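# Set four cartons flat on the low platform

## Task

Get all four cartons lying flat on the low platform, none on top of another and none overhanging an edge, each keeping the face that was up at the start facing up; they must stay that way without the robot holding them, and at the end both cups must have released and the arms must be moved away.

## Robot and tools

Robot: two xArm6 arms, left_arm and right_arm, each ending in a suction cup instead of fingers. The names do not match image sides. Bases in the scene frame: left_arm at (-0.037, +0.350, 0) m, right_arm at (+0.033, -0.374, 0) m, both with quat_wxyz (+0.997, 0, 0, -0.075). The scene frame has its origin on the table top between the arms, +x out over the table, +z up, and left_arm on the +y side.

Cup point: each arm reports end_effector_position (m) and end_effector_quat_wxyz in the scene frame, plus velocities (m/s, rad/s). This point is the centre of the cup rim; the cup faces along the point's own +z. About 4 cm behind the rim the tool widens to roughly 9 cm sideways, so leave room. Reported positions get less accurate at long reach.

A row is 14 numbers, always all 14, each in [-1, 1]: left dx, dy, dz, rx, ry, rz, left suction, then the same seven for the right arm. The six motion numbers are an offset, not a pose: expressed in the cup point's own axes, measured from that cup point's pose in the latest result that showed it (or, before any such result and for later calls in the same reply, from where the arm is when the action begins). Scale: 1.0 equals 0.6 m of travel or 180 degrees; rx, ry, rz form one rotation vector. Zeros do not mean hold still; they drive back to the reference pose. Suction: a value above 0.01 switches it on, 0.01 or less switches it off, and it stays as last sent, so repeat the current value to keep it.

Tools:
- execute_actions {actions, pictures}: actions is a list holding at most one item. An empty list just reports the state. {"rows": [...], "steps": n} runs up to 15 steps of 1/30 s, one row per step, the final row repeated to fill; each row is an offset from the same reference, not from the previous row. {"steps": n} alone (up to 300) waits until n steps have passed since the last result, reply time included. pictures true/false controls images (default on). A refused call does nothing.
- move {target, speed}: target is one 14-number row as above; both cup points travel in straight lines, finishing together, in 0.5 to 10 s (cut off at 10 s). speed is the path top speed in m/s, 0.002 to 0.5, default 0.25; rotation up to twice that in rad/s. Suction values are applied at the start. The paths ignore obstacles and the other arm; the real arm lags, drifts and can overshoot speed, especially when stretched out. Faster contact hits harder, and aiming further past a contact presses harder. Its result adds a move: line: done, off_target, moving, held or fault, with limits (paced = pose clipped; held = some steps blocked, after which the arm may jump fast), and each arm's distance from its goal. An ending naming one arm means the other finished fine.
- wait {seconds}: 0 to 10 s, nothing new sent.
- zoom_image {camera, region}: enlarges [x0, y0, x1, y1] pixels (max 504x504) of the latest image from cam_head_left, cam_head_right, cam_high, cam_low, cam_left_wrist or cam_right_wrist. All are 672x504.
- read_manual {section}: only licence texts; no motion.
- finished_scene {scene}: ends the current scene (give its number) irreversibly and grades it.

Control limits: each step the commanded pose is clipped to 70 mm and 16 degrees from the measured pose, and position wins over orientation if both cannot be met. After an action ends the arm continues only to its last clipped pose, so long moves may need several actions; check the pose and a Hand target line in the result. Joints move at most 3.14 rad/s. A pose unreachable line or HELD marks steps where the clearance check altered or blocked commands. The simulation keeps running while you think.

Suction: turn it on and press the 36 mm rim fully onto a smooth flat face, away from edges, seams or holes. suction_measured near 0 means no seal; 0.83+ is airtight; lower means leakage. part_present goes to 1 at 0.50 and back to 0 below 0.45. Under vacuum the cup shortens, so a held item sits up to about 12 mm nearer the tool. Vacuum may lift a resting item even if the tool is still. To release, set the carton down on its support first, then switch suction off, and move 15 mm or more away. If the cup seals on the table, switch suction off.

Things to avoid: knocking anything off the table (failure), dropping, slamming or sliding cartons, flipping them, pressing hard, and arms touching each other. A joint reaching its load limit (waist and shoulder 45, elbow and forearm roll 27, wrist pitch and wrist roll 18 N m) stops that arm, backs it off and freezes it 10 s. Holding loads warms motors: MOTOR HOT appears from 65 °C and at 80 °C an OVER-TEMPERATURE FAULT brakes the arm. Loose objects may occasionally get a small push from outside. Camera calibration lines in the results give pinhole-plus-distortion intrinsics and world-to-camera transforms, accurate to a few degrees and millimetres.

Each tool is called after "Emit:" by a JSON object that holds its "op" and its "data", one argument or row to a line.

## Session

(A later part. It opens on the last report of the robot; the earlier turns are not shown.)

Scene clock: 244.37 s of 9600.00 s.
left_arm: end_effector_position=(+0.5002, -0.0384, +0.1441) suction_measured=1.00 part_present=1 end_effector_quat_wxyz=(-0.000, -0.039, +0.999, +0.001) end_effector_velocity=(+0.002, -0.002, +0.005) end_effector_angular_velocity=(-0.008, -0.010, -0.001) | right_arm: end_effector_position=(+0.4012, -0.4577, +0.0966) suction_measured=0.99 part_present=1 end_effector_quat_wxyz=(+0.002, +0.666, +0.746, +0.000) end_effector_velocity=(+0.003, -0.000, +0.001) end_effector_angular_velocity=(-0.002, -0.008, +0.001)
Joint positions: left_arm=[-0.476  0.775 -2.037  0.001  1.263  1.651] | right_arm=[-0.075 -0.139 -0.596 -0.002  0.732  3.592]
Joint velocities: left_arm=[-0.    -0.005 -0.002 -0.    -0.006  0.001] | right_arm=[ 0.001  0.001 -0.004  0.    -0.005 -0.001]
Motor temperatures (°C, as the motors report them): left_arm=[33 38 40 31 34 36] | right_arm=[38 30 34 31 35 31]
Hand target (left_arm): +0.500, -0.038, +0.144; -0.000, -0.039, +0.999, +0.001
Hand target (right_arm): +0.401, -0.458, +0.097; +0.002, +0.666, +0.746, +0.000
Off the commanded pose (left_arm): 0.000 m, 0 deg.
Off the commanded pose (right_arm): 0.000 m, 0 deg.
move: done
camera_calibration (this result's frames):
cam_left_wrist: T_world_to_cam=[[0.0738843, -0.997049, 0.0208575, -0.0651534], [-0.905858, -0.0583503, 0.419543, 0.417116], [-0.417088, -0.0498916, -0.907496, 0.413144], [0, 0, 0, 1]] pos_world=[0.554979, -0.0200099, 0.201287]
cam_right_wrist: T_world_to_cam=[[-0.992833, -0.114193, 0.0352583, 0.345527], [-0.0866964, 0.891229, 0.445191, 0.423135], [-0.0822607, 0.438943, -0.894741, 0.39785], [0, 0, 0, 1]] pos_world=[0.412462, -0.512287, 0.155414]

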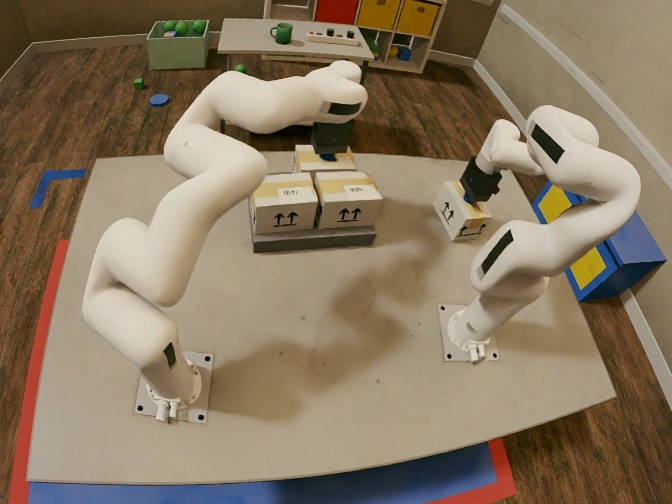

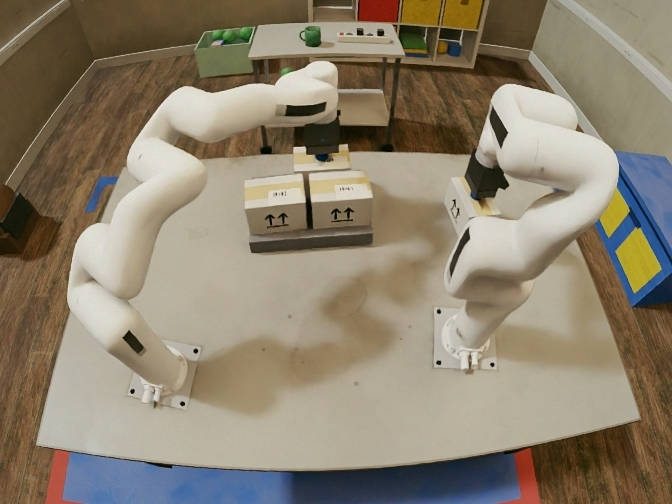

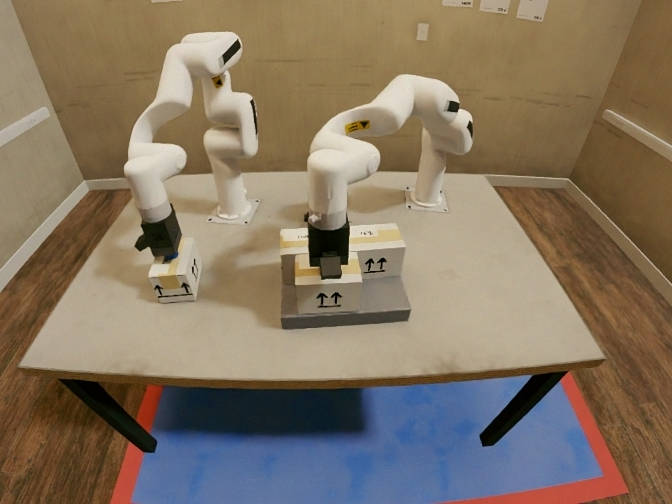

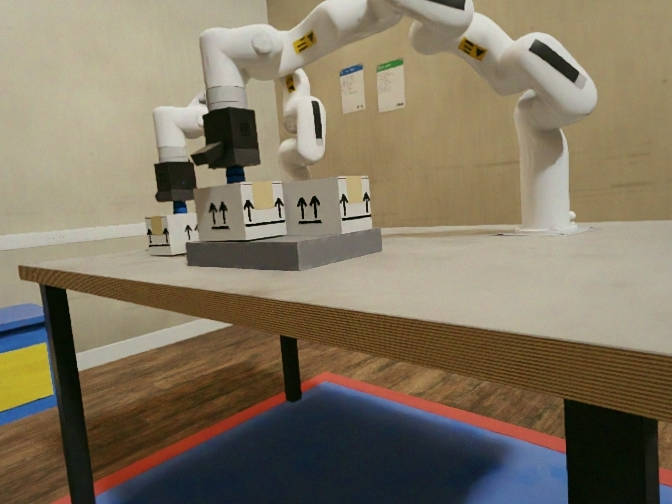

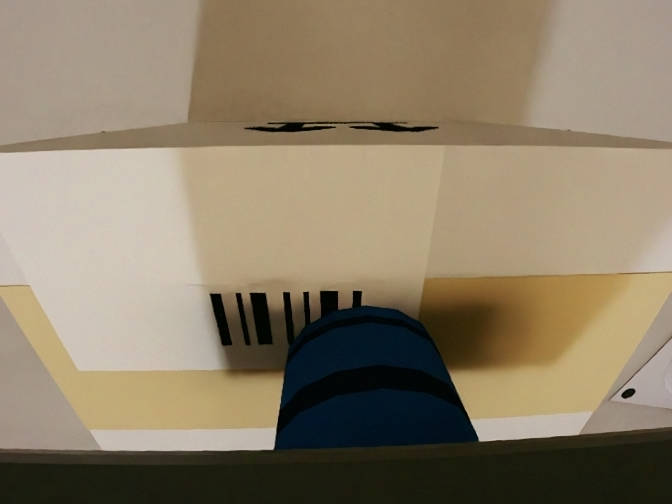

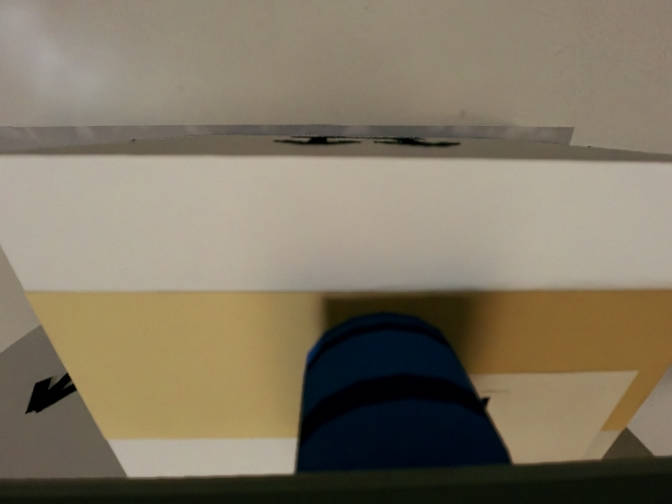

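Emit:
{"op": "move", "data": {
  "target": [0, 0, -0.0133, 0, 0, 0, 1, 0, 0, -0.0333, 0, 0, 0, 1],
  "speed": 0.05
}}

Emit:
{"op": "move", "data": {
  "target": [-0.0015, 0.2083, 0, 0, 0, 0, 1, 0.3365, 0.2375, -0.0723, 0, 0, -0.4861, 1],
  "speed": 0.25
}}

Scene clock: 302.87 s of 9600.00 s.
left_arm: end_effector_position=(+0.5002, -0.0384, +0.1519) suction_measured=1.00 part_present=1 end_effector_quat_wxyz=(-0.000, -0.039, +0.999, +0.001) end_effector_velocity=(-0.000, +0.000, -0.001) end_effector_angular_velocity=(+0.001, +0.002, +0.001) | right_arm: end_effector_position=(+0.4010, -0.4577, +0.1164) suction_measured=1.00 part_present=1 end_effector_quat_wxyz=(+0.002, +0.666, +0.746, +0.000) end_effector_velocity=(-0.001, +0.000, -0.000) end_effector_angular_velocity=(+0.001, +0.004, -0.001)
Joint positions: left_arm=[-0.476  0.772 -2.053  0.001  1.283  1.651] | right_arm=[-0.075 -0.184 -0.619 -0.002  0.799  3.592]
Joint velocities: left_arm=[-0.     0.002  0.001 -0.     0.001 -0.001] | right_arm=[-0.    -0.     0.     0.     0.004  0.   ]
Motor temperatures (°C, as the motors report them): left_arm=[33 39 42 31 34 36] | right_arm=[38 30 34 31 35 31]
Hand target (left_arm): +0.500, -0.038, +0.152; -0.000, -0.039, +0.999, +0.001
Hand target (right_arm): +0.401, -0.458, +0.117; +0.002, +0.666, +0.746, +0.000
Off the commanded pose (left_arm): 0.000 m, 0 deg.
Off the commanded pose (right_arm): 0.000 m, 0 deg.
After step 90, 54.70 s passed at rest.
move: done
camera_calibration (this result's frames):
cam_left_wrist: T_world_to_cam=[[0.0739137, -0.99705, 0.0207063, -0.0652683], [-0.905783, -0.0584318, 0.419694, 0.413725], [-0.417246, -0.0497766, -0.907429, 0.420314], [0, 0, 0, 1]] pos_world=[0.554943, -0.0199792, 0.209119]
cam_right_wrist: T_world_to_cam=[[-0.992824, -0.114103, 0.0357834, 0.344608], [-0.0863783, 0.891223, 0.445264, 0.414175], [-0.082697, 0.438978, -0.894684, 0.415679], [0, 0, 0, 1]] pos_world=[0.412286, -0.512276, 0.175153]

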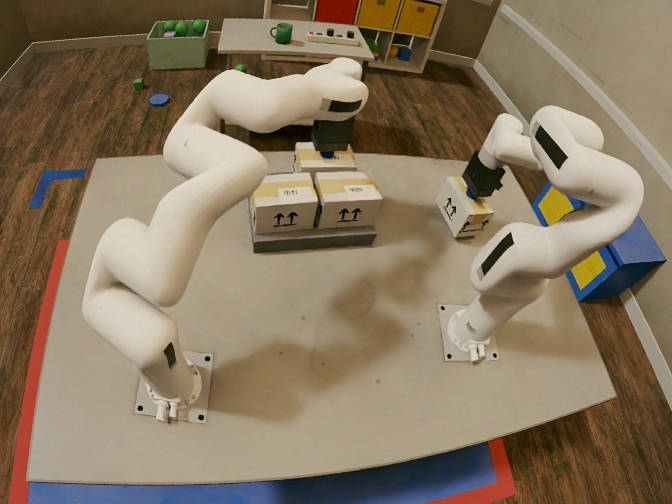

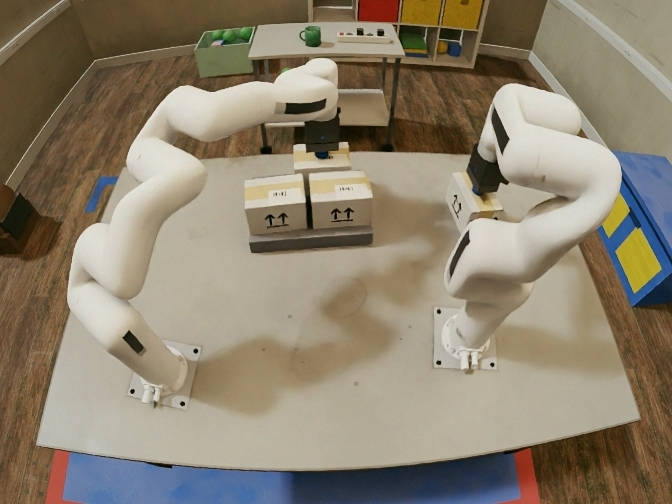

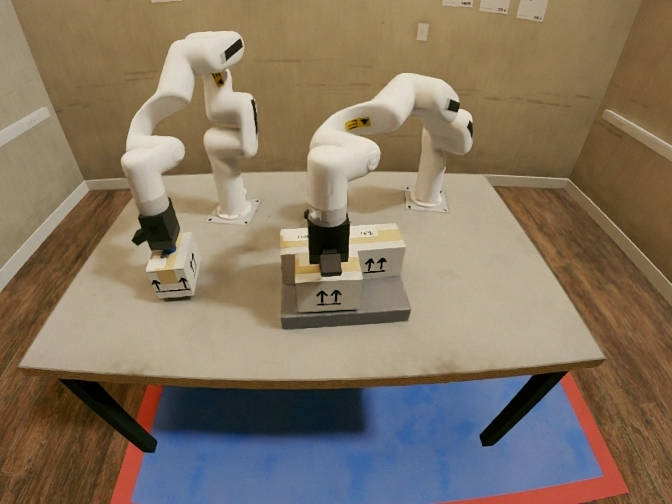

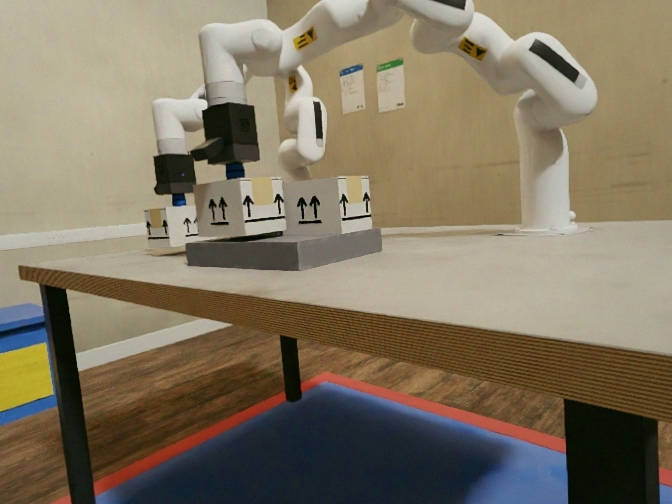

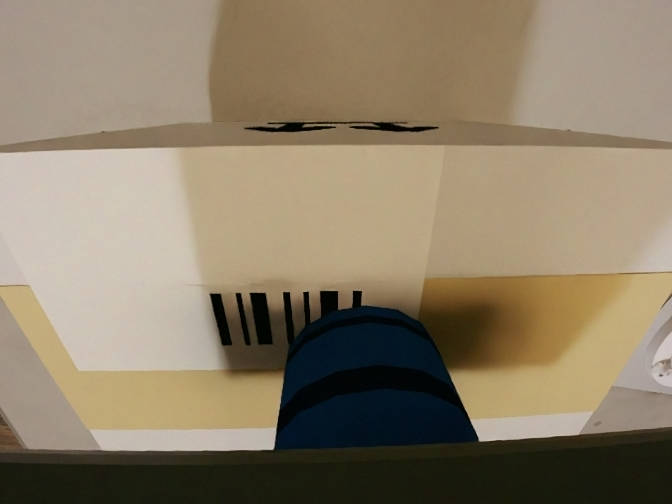

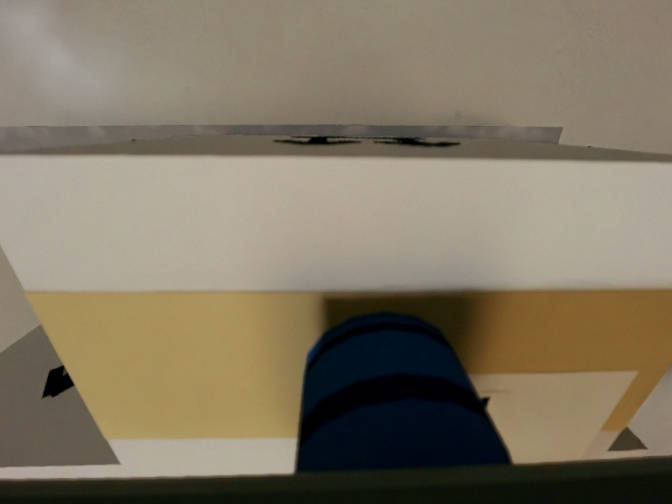

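Scene clock: 306.37 s of 9600.00 s.
left_arm: end_effector_position=(+0.4908, +0.0860, +0.1518) suction_measured=1.00 part_present=1 end_effector_quat_wxyz=(-0.001, -0.039, +0.999, +0.001) end_effector_velocity=(-0.000, +0.001, +0.000) end_effector_angular_velocity=(+0.001, +0.000, -0.000) | right_arm: end_effector_position=(+0.5203, -0.2410, +0.1595) suction_measured=1.00 part_present=1 end_effector_quat_wxyz=(+0.002, -0.034, +0.999, -0.000) end_effector_velocity=(+0.001, +0.001, +0.002) end_effector_angular_velocity=(+0.002, -0.003, +0.004)
Joint positions: left_arm=[-0.313  0.461 -1.556  0.001  1.097  1.814] | right_arm=[ 0.416  0.163 -1.157 -0.002  0.991  2.556]
Joint velocities: left_arm=[ 0.001 -0.001  0.002  0.001  0.     0.001] | right_arm=[ 0.001  0.001 -0.005  0.001  0.    -0.004]
Motor temperatures (°C, as the motors report them): left_arm=[33 39 42 31 34 36] | right_arm=[38 30 34 31 35 31]
Hand target (left_arm): +0.491, +0.086, +0.152; -0.001, -0.039, +0.999, +0.001
Hand target (right_arm): +0.520, -0.241, +0.160; +0.002, -0.034, +0.999, -0.000
Off the commanded pose (left_arm): 0.001 m, 0 deg.
Off the commanded pose (right_arm): 0.000 m, 0 deg.
move: done
camera_calibration (this result's frames):
cam_left_wrist: T_world_to_cam=[[0.0735481, -0.997068, 0.021115, 0.0595922], [-0.905585, -0.0579014, 0.420193, 0.412334], [-0.417739, -0.0500258, -0.907189, 0.422739], [0, 0, 0, 1]] pos_world=[0.545615, 0.10444, 0.208986]
cam_right_wrist: T_world_to_cam=[[0.0696497, -0.996783, 0.0396572, -0.27985], [-0.894771, -0.0448464, 0.444268, 0.407276], [-0.44106, -0.0664272, -0.895016, 0.433729], [0, 0, 0, 1]] pos_world=[0.575211, -0.231873, 0.218353]

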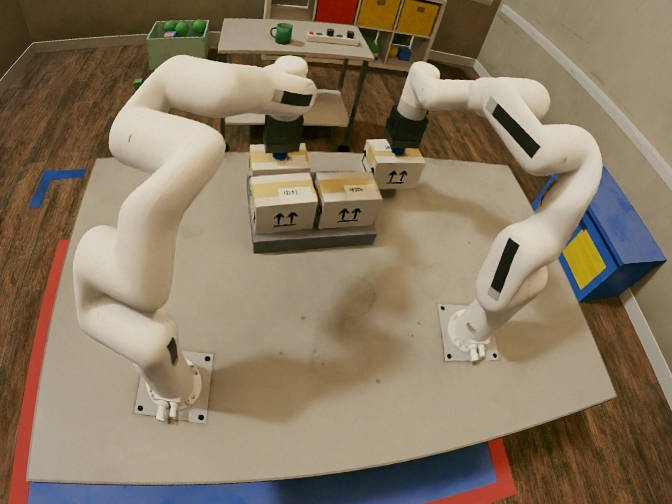

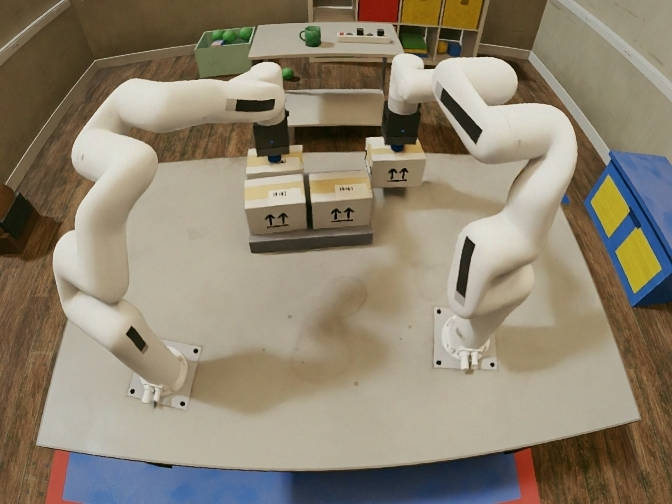

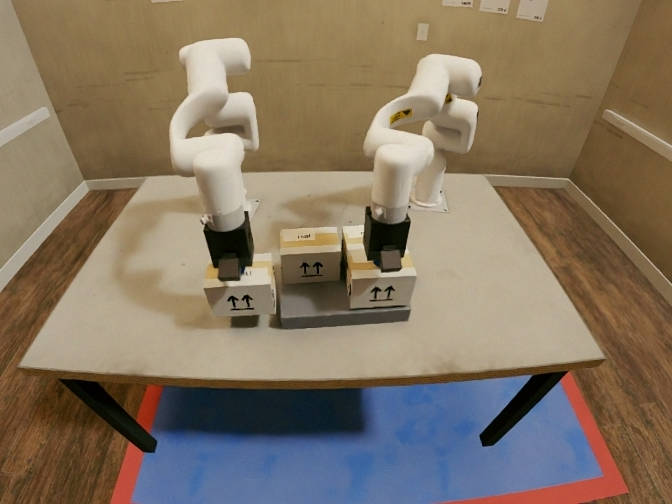

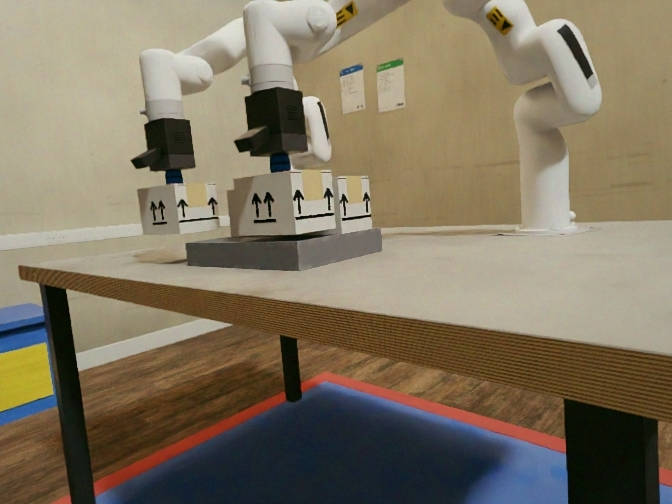

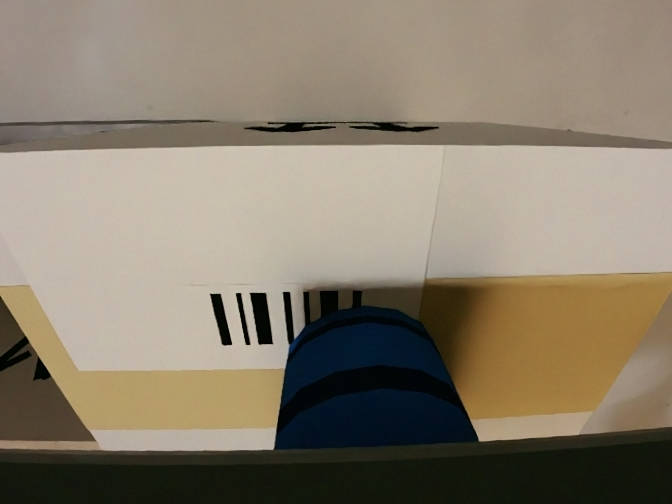

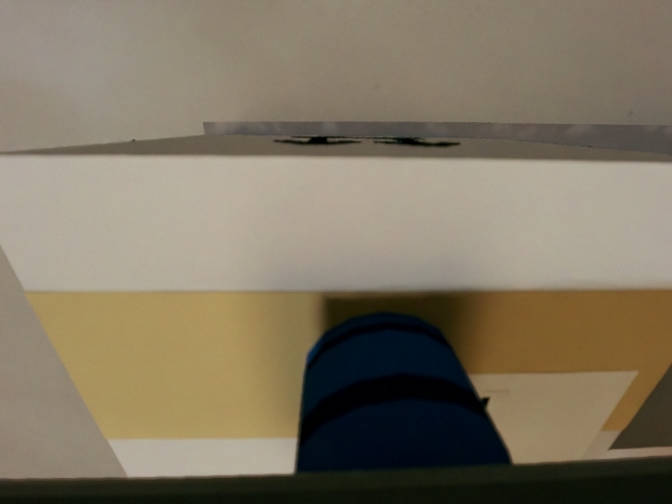

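Emit:
{"op": "zoom_image", "data": {
  "camera": "cam_right_wrist",
  "region": [130, 100, 290, 170]
}}

Emit:
{"op": "zoom_image", "data": {
  "camera": "cam_right_wrist",
  "region": [440, 100, 672, 180]
}}

Emit:
{"op": "zoom_image", "data": {
  "camera": "cam_high",
  "region": [195, 215, 425, 340]
}}

Emit:
{"op": "zoom_image", "data": {
  "camera": "cam_left_wrist",
  "region": [0, 100, 260, 170]
}}

Region (130, 100, 290, 170) of cam_right_wrist's 672x504 image, scaled by 3.150, with more detail than that image has; it fills the top 220 rows of this view, and the rest is white.

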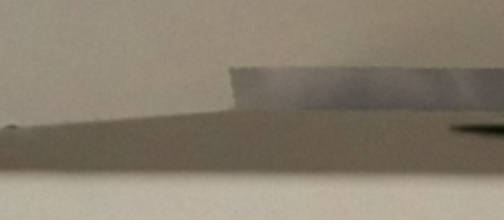

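Region (440, 100, 672, 180) of cam_right_wrist's 672x504 image, scaled by 2.172, with more detail than that image has; it fills the top 174 rows of this view, and the rest is white.

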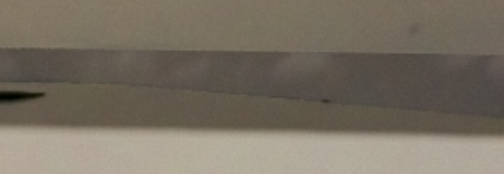

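Region (195, 215, 425, 340) of cam_high's 672x504 image, scaled by 2.191, with more detail than that image has; it fills the top 274 rows of this view, and the rest is white.

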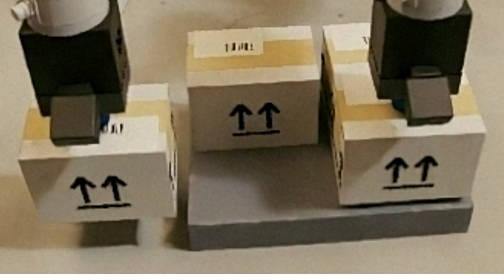

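Region (0, 100, 260, 170) of cam_left_wrist's 672x504 image, scaled by 1.938, with more detail than that image has; it fills the top 136 rows of this view, and the rest is white.

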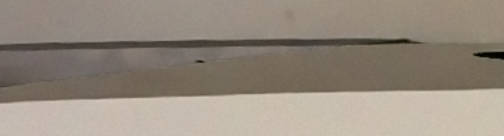

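Emit:
{"op": "zoom_image", "data": {
  "camera": "cam_low",
  "region": [220, 150, 390, 275]
}}

Emit:
{"op": "zoom_image", "data": {
  "camera": "cam_low",
  "region": [125, 160, 255, 275]
}}

Region (220, 150, 390, 275) of cam_low's 672x504 image, scaled by 2.965, with more detail than that image has; it fills the top 371 rows of this view, and the rest is white.

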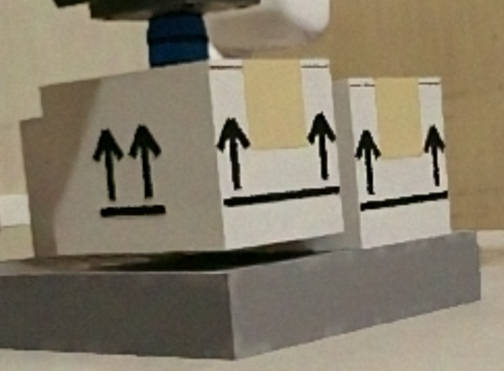

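Region (125, 160, 255, 275) of cam_low's 672x504 image, scaled by 3.877, with more detail than that image has; it fills the top 446 rows of this view, and the rest is white.

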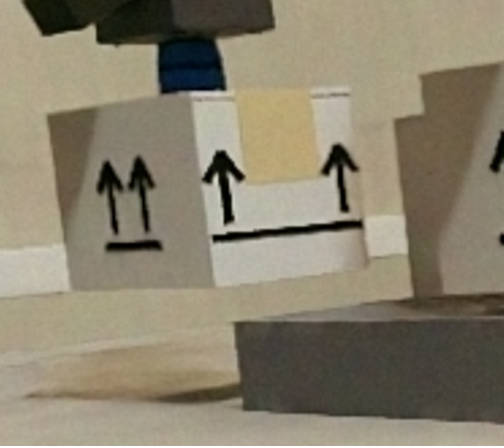

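Emit:
{"op": "move", "data": {
  "target": [0, 0, 0.0208, 0, 0, 0, 1, 0, 0.1667, 0, 0, 0, 0, 1],
  "speed": 0.1
}}

Emit:
{"op": "zoom_image", "data": {
  "camera": "cam_low",
  "region": [220, 150, 390, 275]
}}

Scene clock: 381.93 s of 9600.00 s.
left_arm: end_effector_position=(+0.4911, +0.0859, +0.1400) suction_measured=1.00 part_present=1 end_effector_quat_wxyz=(+0.000, -0.039, +0.999, +0.001) end_effector_velocity=(+0.000, -0.000, -0.000) end_effector_angular_velocity=(-0.001, -0.001, -0.001) | right_arm: end_effector_position=(+0.5136, -0.1413, +0.1595) suction_measured=1.00 part_present=1 end_effector_quat_wxyz=(+0.002, -0.034, +0.999, -0.000) end_effector_velocity=(+0.000, +0.001, +0.001) end_effector_angular_velocity=(-0.000, -0.000, -0.000)
Joint positions: left_arm=[-0.313  0.473 -1.539  0.001  1.066  1.814] | right_arm=[ 0.6    0.257 -1.283 -0.002  1.023  2.741]
Joint velocities: left_arm=[-0.    -0.     0.001 -0.    -0.002  0.001] | right_arm=[ 0.002  0.001 -0.003 -0.     0.002  0.002]
Motor temperatures (°C, as the motors report them): left_arm=[33 39 42 31 34 36] | right_arm=[38 31 36 31 35 31]
Hand target (left_arm): +0.491, +0.086, +0.139; -0.001, -0.039, +0.999, +0.001
Hand target (right_arm): +0.514, -0.141, +0.159; +0.002, -0.034, +0.999, -0.000
Off the commanded pose (left_arm): 0.001 m, 0 deg.
Off the commanded pose (right_arm): 0.000 m, 0 deg.
After step 90, 71.17 s passed at rest.
move: done
camera_calibration (this result's frames):
cam_left_wrist: T_world_to_cam=[[0.0734882, -0.997058, 0.0217862, 0.0596055], [-0.906062, -0.0576216, 0.419203, 0.417897], [-0.416715, -0.0505462, -0.907631, 0.411716], [0, 0, 0, 1]] pos_world=[0.545829, 0.104321, 0.197204]
cam_right_wrist: T_world_to_cam=[[0.069233, -0.996835, 0.0390706, -0.179718], [-0.8948, -0.0447353, 0.44422, 0.4059], [-0.441067, -0.0657151, -0.895065, 0.437492], [0, 0, 0, 1]] pos_world=[0.568605, -0.132241, 0.218297]

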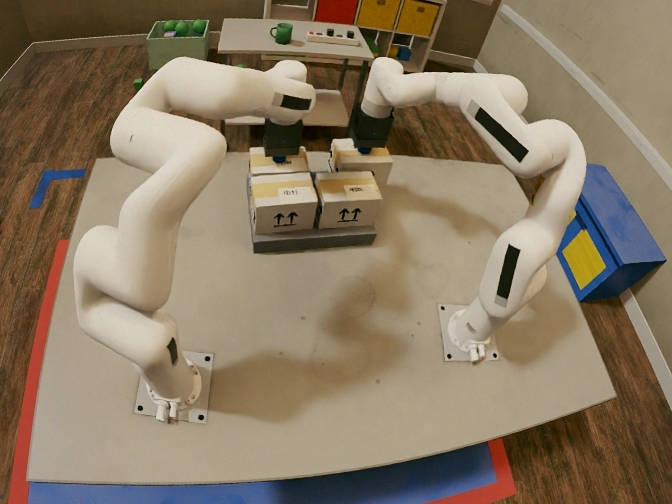

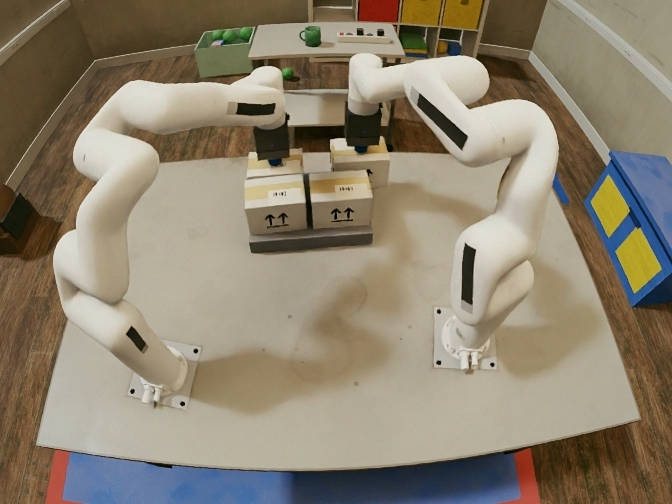

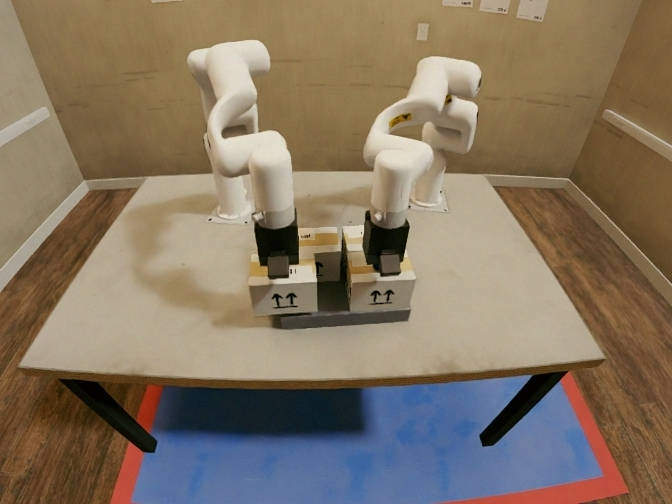

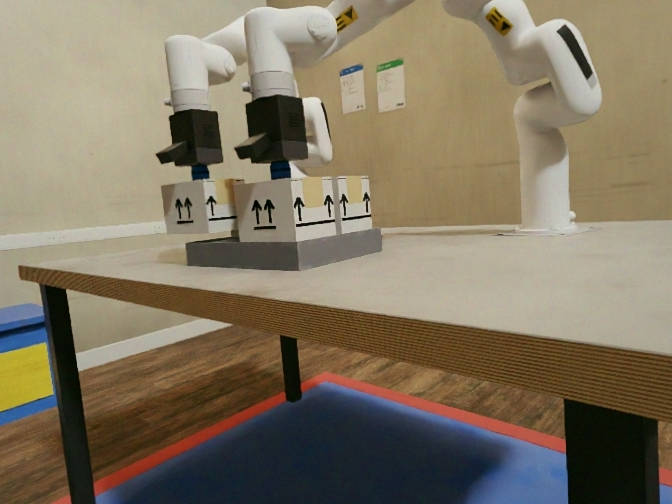

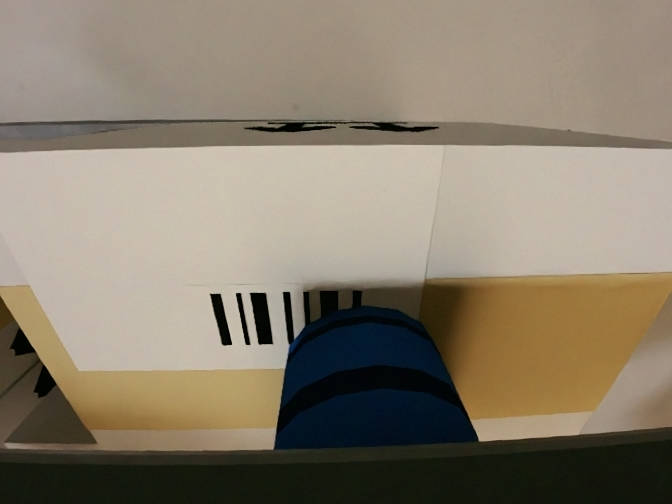

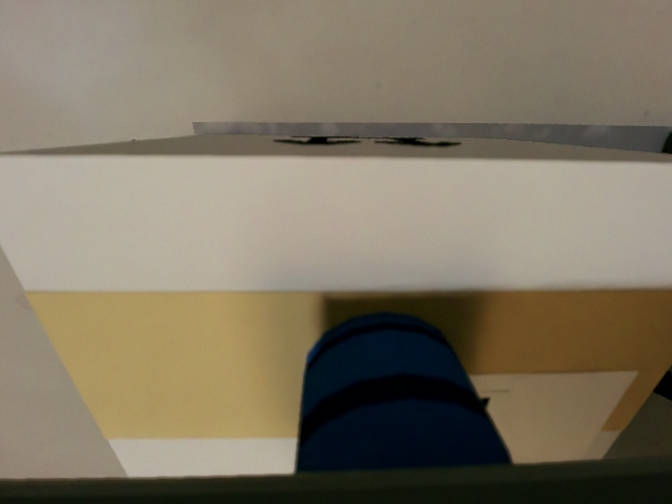

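Region (220, 150, 390, 275) of cam_low's 672x504 image, scaled by 2.965, with more detail than that image has; it fills the top 371 rows of this view, and the rest is white.

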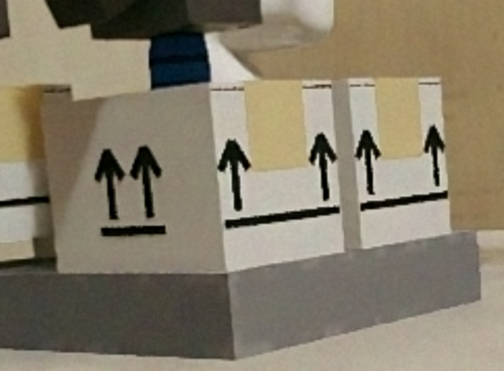

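Emit:
{"op": "execute_actions", "data": {
  "actions": [
    {"rows": [[0, 0, 0, 0, 0, 0, 0, 0, 0, 0, 0, 0, 0, 1]], "steps": 10}
  ],
  "pictures": false
}}

Emit:
{"op": "move", "data": {
  "target": [0, 0, -0.05, 0, 0, 0, 0, 0, 0, 0, 0, 0, 0, 1],
  "speed": 0.08
}}

Emit:
{"op": "move", "data": {
  "target": [0.12, 0.33, -0.12, 0, 0, 0, 0, 0.006, 0.098, 0.008, 0, 0, 0, 1],
  "speed": 0.2
}}

Scene clock: 396.90 s of 9600.00 s.
left_arm: end_effector_position=(+0.4918, +0.0855, +0.1413) suction_measured=0.00 part_present=0 end_effector_quat_wxyz=(+0.001, -0.039, +0.999, -0.000) end_effector_velocity=(-0.000, +0.000, -0.002) end_effector_angular_velocity=(+0.001, +0.001, +0.001) | right_arm: end_effector_position=(+0.5136, -0.1413, +0.1595) suction_measured=1.00 part_present=1 end_effector_quat_wxyz=(+0.002, -0.034, +0.999, -0.000) end_effector_velocity=(+0.000, +0.000, +0.000) end_effector_angular_velocity=(+0.001, -0.001, -0.000)
Joint positions: left_arm=[-0.313  0.472 -1.54   0.001  1.066  1.814] | right_arm=[ 0.6    0.257 -1.283 -0.002  1.023  2.741]
Joint velocities: left_arm=[ 0.     0.003  0.001  0.    -0.003 -0.001] | right_arm=[ 0.    -0.    -0.     0.001 -0.001 -0.   ]
Motor temperatures (°C, as the motors report them): left_arm=[33 38 41 31 34 36] | right_arm=[38 31 36 31 35 31]
Hand target (left_arm): +0.491, +0.086, +0.140; +0.000, -0.039, +0.999, +0.001
Hand target (right_arm): +0.514, -0.141, +0.159; +0.002, -0.034, +0.999, -0.000
Off the commanded pose (left_arm): 0.002 m, 0 deg.
Off the commanded pose (right_arm): 0.000 m, 0 deg.
Steps of this call (steps 1 to 90: nothing new was sent; then 11.63 s passed at rest; steps 91 to 100: all 10 steps of this action). Readings (end_effector_position | what the end effector reports):
91: left_arm (+0.4909, +0.0860, +0.1394) | right_arm (+0.5136, -0.1409, +0.1595) | left_arm suction_measured=0.78 part_present=1 | right_arm suction_measured=1.00 part_present=1
92: left_arm (+0.4909, +0.0860, +0.1396) | right_arm (+0.5136, -0.1410, +0.1595) | left_arm suction_measured=0.26 part_present=0 | right_arm suction_measured=1.00 part_present=1
94: left_arm (+0.4921, +0.0854, +0.1415) | right_arm (+0.5136, -0.1411, +0.1595) | left_arm suction_measured=0.00 part_present=0 | right_arm suction_measured=1.00 part_present=1
98: left_arm (+0.4920, +0.0854, +0.1417) | right_arm (+0.5136, -0.1413, +0.1595) | left_arm suction_measured=0.00 part_present=0 | right_arm suction_measured=1.00 part_present=1
100: the state above

Scene clock: 397.97 s of 9600.00 s.
left_arm: end_effector_position=(+0.4911, +0.0859, +0.1699) suction_measured=0.00 part_present=0 end_effector_quat_wxyz=(+0.000, -0.039, +0.999, +0.001) end_effector_velocity=(+0.001, -0.000, +0.003) end_effector_angular_velocity=(-0.001, -0.006, -0.000) | right_arm: end_effector_position=(+0.5136, -0.1413, +0.1595) suction_measured=1.00 part_present=1 end_effector_quat_wxyz=(+0.002, -0.034, +0.999, -0.000) end_effector_velocity=(+0.000, -0.000, +0.001) end_effector_angular_velocity=(+0.001, -0.001, -0.000)
Joint positions: left_arm=[-0.313  0.445 -1.585  0.001  1.14   1.814] | right_arm=[ 0.6    0.257 -1.283 -0.002  1.023  2.741]
Joint velocities: left_arm=[-0.    -0.002 -0.005  0.001  0.001 -0.001] | right_arm=[-0.    -0.001 -0.     0.     0.001  0.   ]
Motor temperatures (°C, as the motors report them): left_arm=[33 38 41 31 34 36] | right_arm=[38 31 36 31 35 31]
Hand target (left_arm): +0.491, +0.086, +0.171; +0.001, -0.039, +0.999, +0.000
Hand target (right_arm): +0.514, -0.141, +0.159; +0.002, -0.034, +0.999, -0.000
Off the commanded pose (left_arm): 0.001 m, 0 deg.
Off the commanded pose (right_arm): 0.000 m, 0 deg.
move: done
camera_calibration (this result's frames):
cam_left_wrist: T_world_to_cam=[[0.0735649, -0.99705, 0.0218978, 0.0589073], [-0.906179, -0.0576591, 0.418945, 0.405473], [-0.416447, -0.050663, -0.907748, 0.438802], [0, 0, 0, 1]] pos_world=[0.545835, 0.104344, 0.227161]
cam_right_wrist: T_world_to_cam=[[0.069237, -0.996835, 0.03907, -0.179717], [-0.8948, -0.0447392, 0.44422, 0.405899], [-0.441066, -0.0657163, -0.895065, 0.437492], [0, 0, 0, 1]] pos_world=[0.568604, -0.132238, 0.218297]

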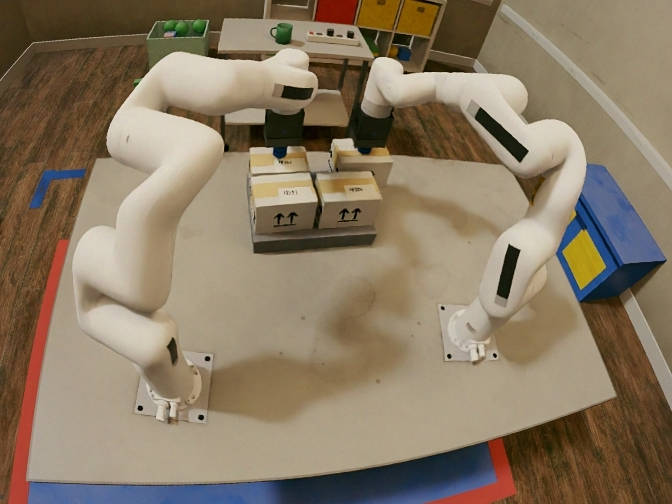

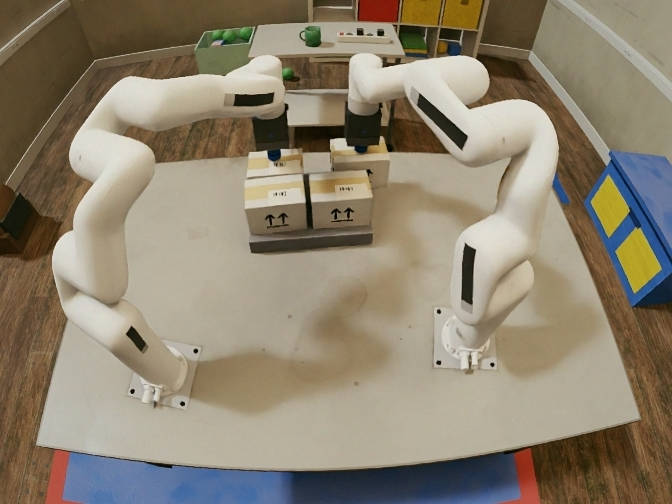

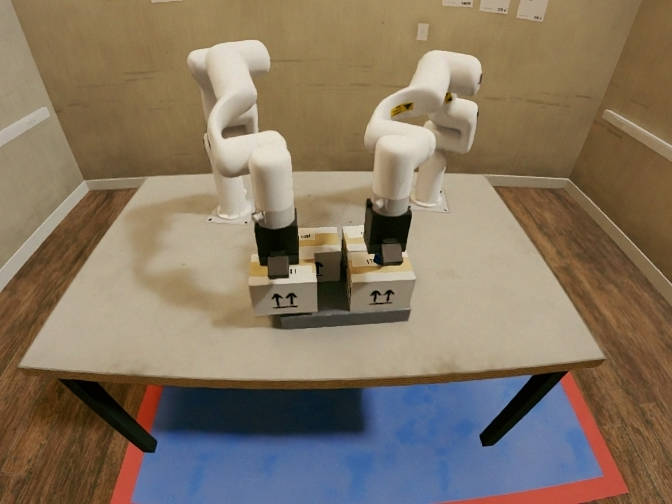

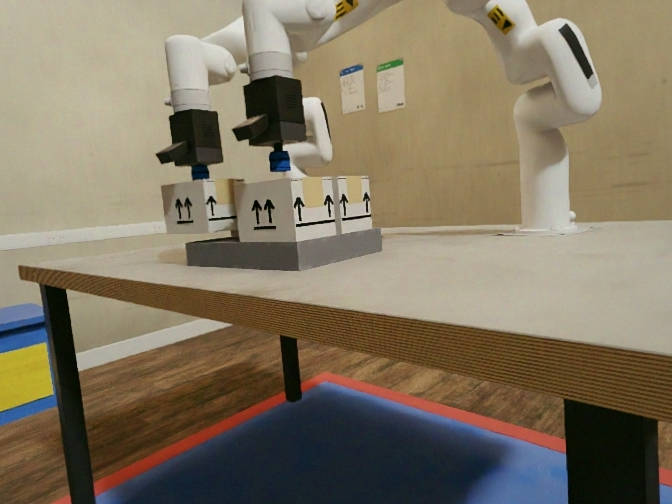

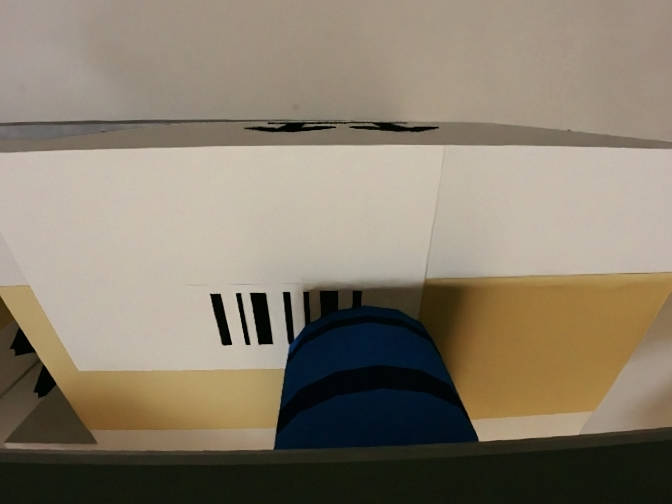

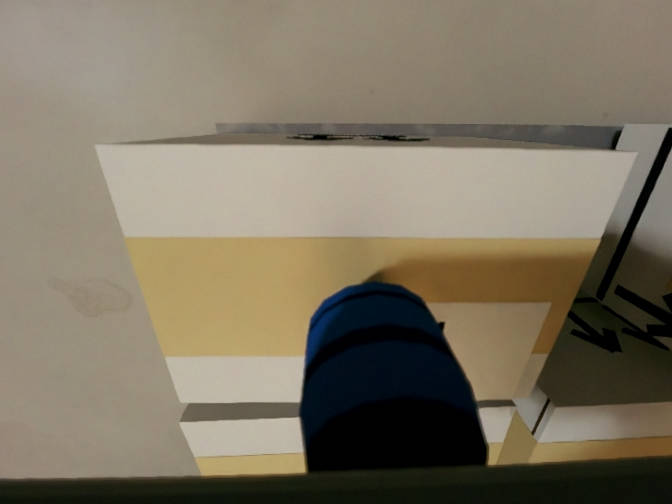

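Scene clock: 399.57 s of 9600.00 s.
left_arm: end_effector_position=(+0.4031, +0.2771, +0.2411) suction_measured=0.00 part_present=0 end_effector_quat_wxyz=(-0.001, -0.039, +0.999, +0.000) end_effector_velocity=(-0.000, +0.002, +0.002) end_effector_angular_velocity=(+0.000, -0.002, +0.001) | right_arm: end_effector_position=(+0.5062, -0.0828, +0.1547) suction_measured=1.00 part_present=1 end_effector_quat_wxyz=(+0.002, -0.033, +0.999, +0.000) end_effector_velocity=(-0.000, +0.000, -0.001) end_effector_angular_velocity=(+0.000, +0.002, -0.000)
Joint positions: left_arm=[-0.013 -0.104 -1.083  0.     1.188  2.115] | right_arm=[ 0.701  0.334 -1.376 -0.002  1.039  2.842]
Joint velocities: left_arm=[ 0.003 -0.005  0.     0.     0.002  0.002] | right_arm=[ 0.001  0.001 -0.001  0.001  0.001  0.   ]
Motor temperatures (°C, as the motors report them): left_arm=[33 38 41 31 34 36] | right_arm=[38 31 36 31 35 31]
Hand target (left_arm): +0.403, +0.277, +0.241; -0.000, -0.039, +0.999, +0.000
Hand target (right_arm): +0.506, -0.083, +0.155; +0.002, -0.034, +0.999, +0.000
Off the commanded pose (left_arm): 0.001 m, 0 deg.
Off the commanded pose (right_arm): 0.000 m, 0 deg.
move: done
camera_calibration (this result's frames):
cam_left_wrist: T_world_to_cam=[[0.0732667, -0.997059, 0.0224961, 0.254438], [-0.905628, -0.0570671, 0.420216, 0.306217], [-0.417696, -0.0511609, -0.907145, 0.47694], [0, 0, 0, 1]] pos_world=[0.457892, 0.295565, 0.298253]
cam_right_wrist: T_world_to_cam=[[0.0690453, -0.996862, 0.0387124, -0.120613], [-0.894819, -0.0447281, 0.444182, 0.403993], [-0.441057, -0.0653093, -0.8951, 0.433775], [0, 0, 0, 1]] pos_world=[0.561148, -0.0738349, 0.213494]

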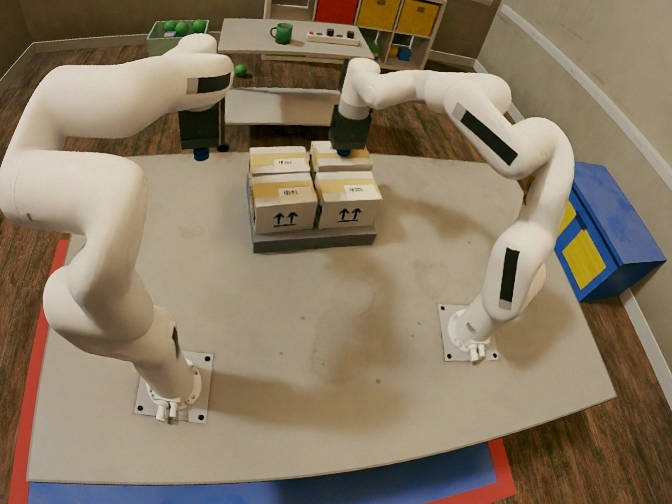

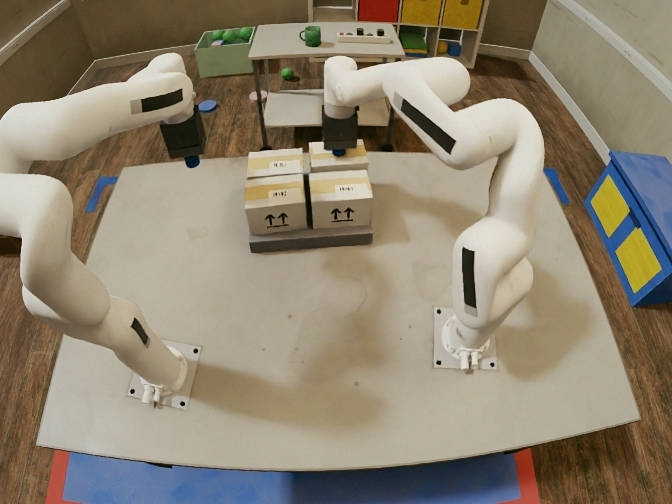

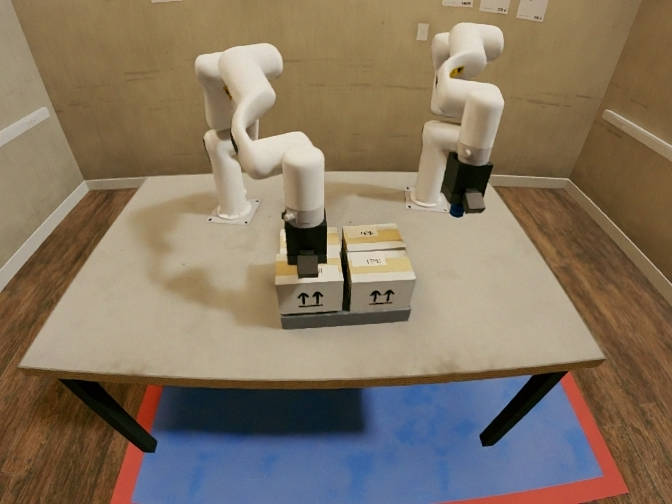

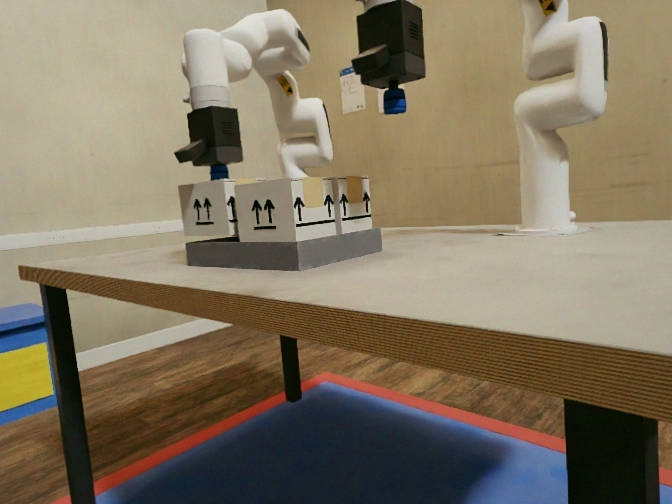

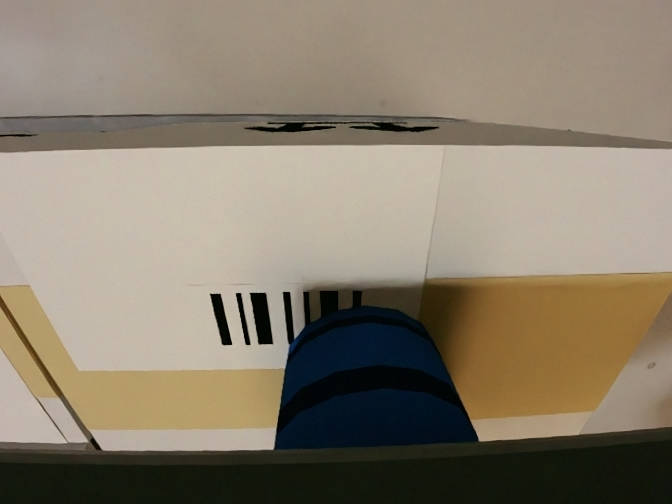

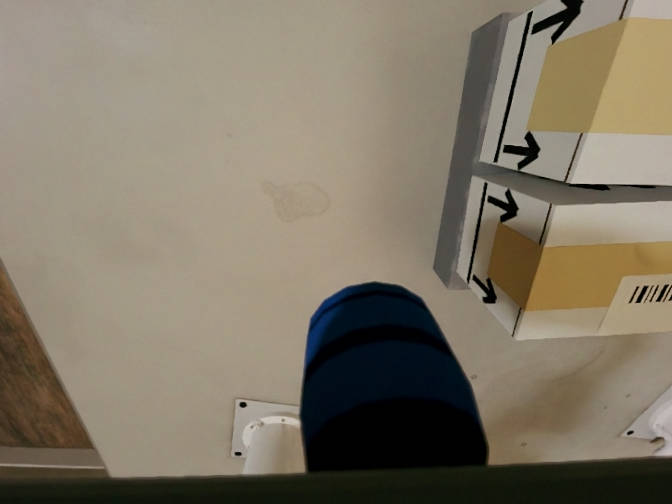

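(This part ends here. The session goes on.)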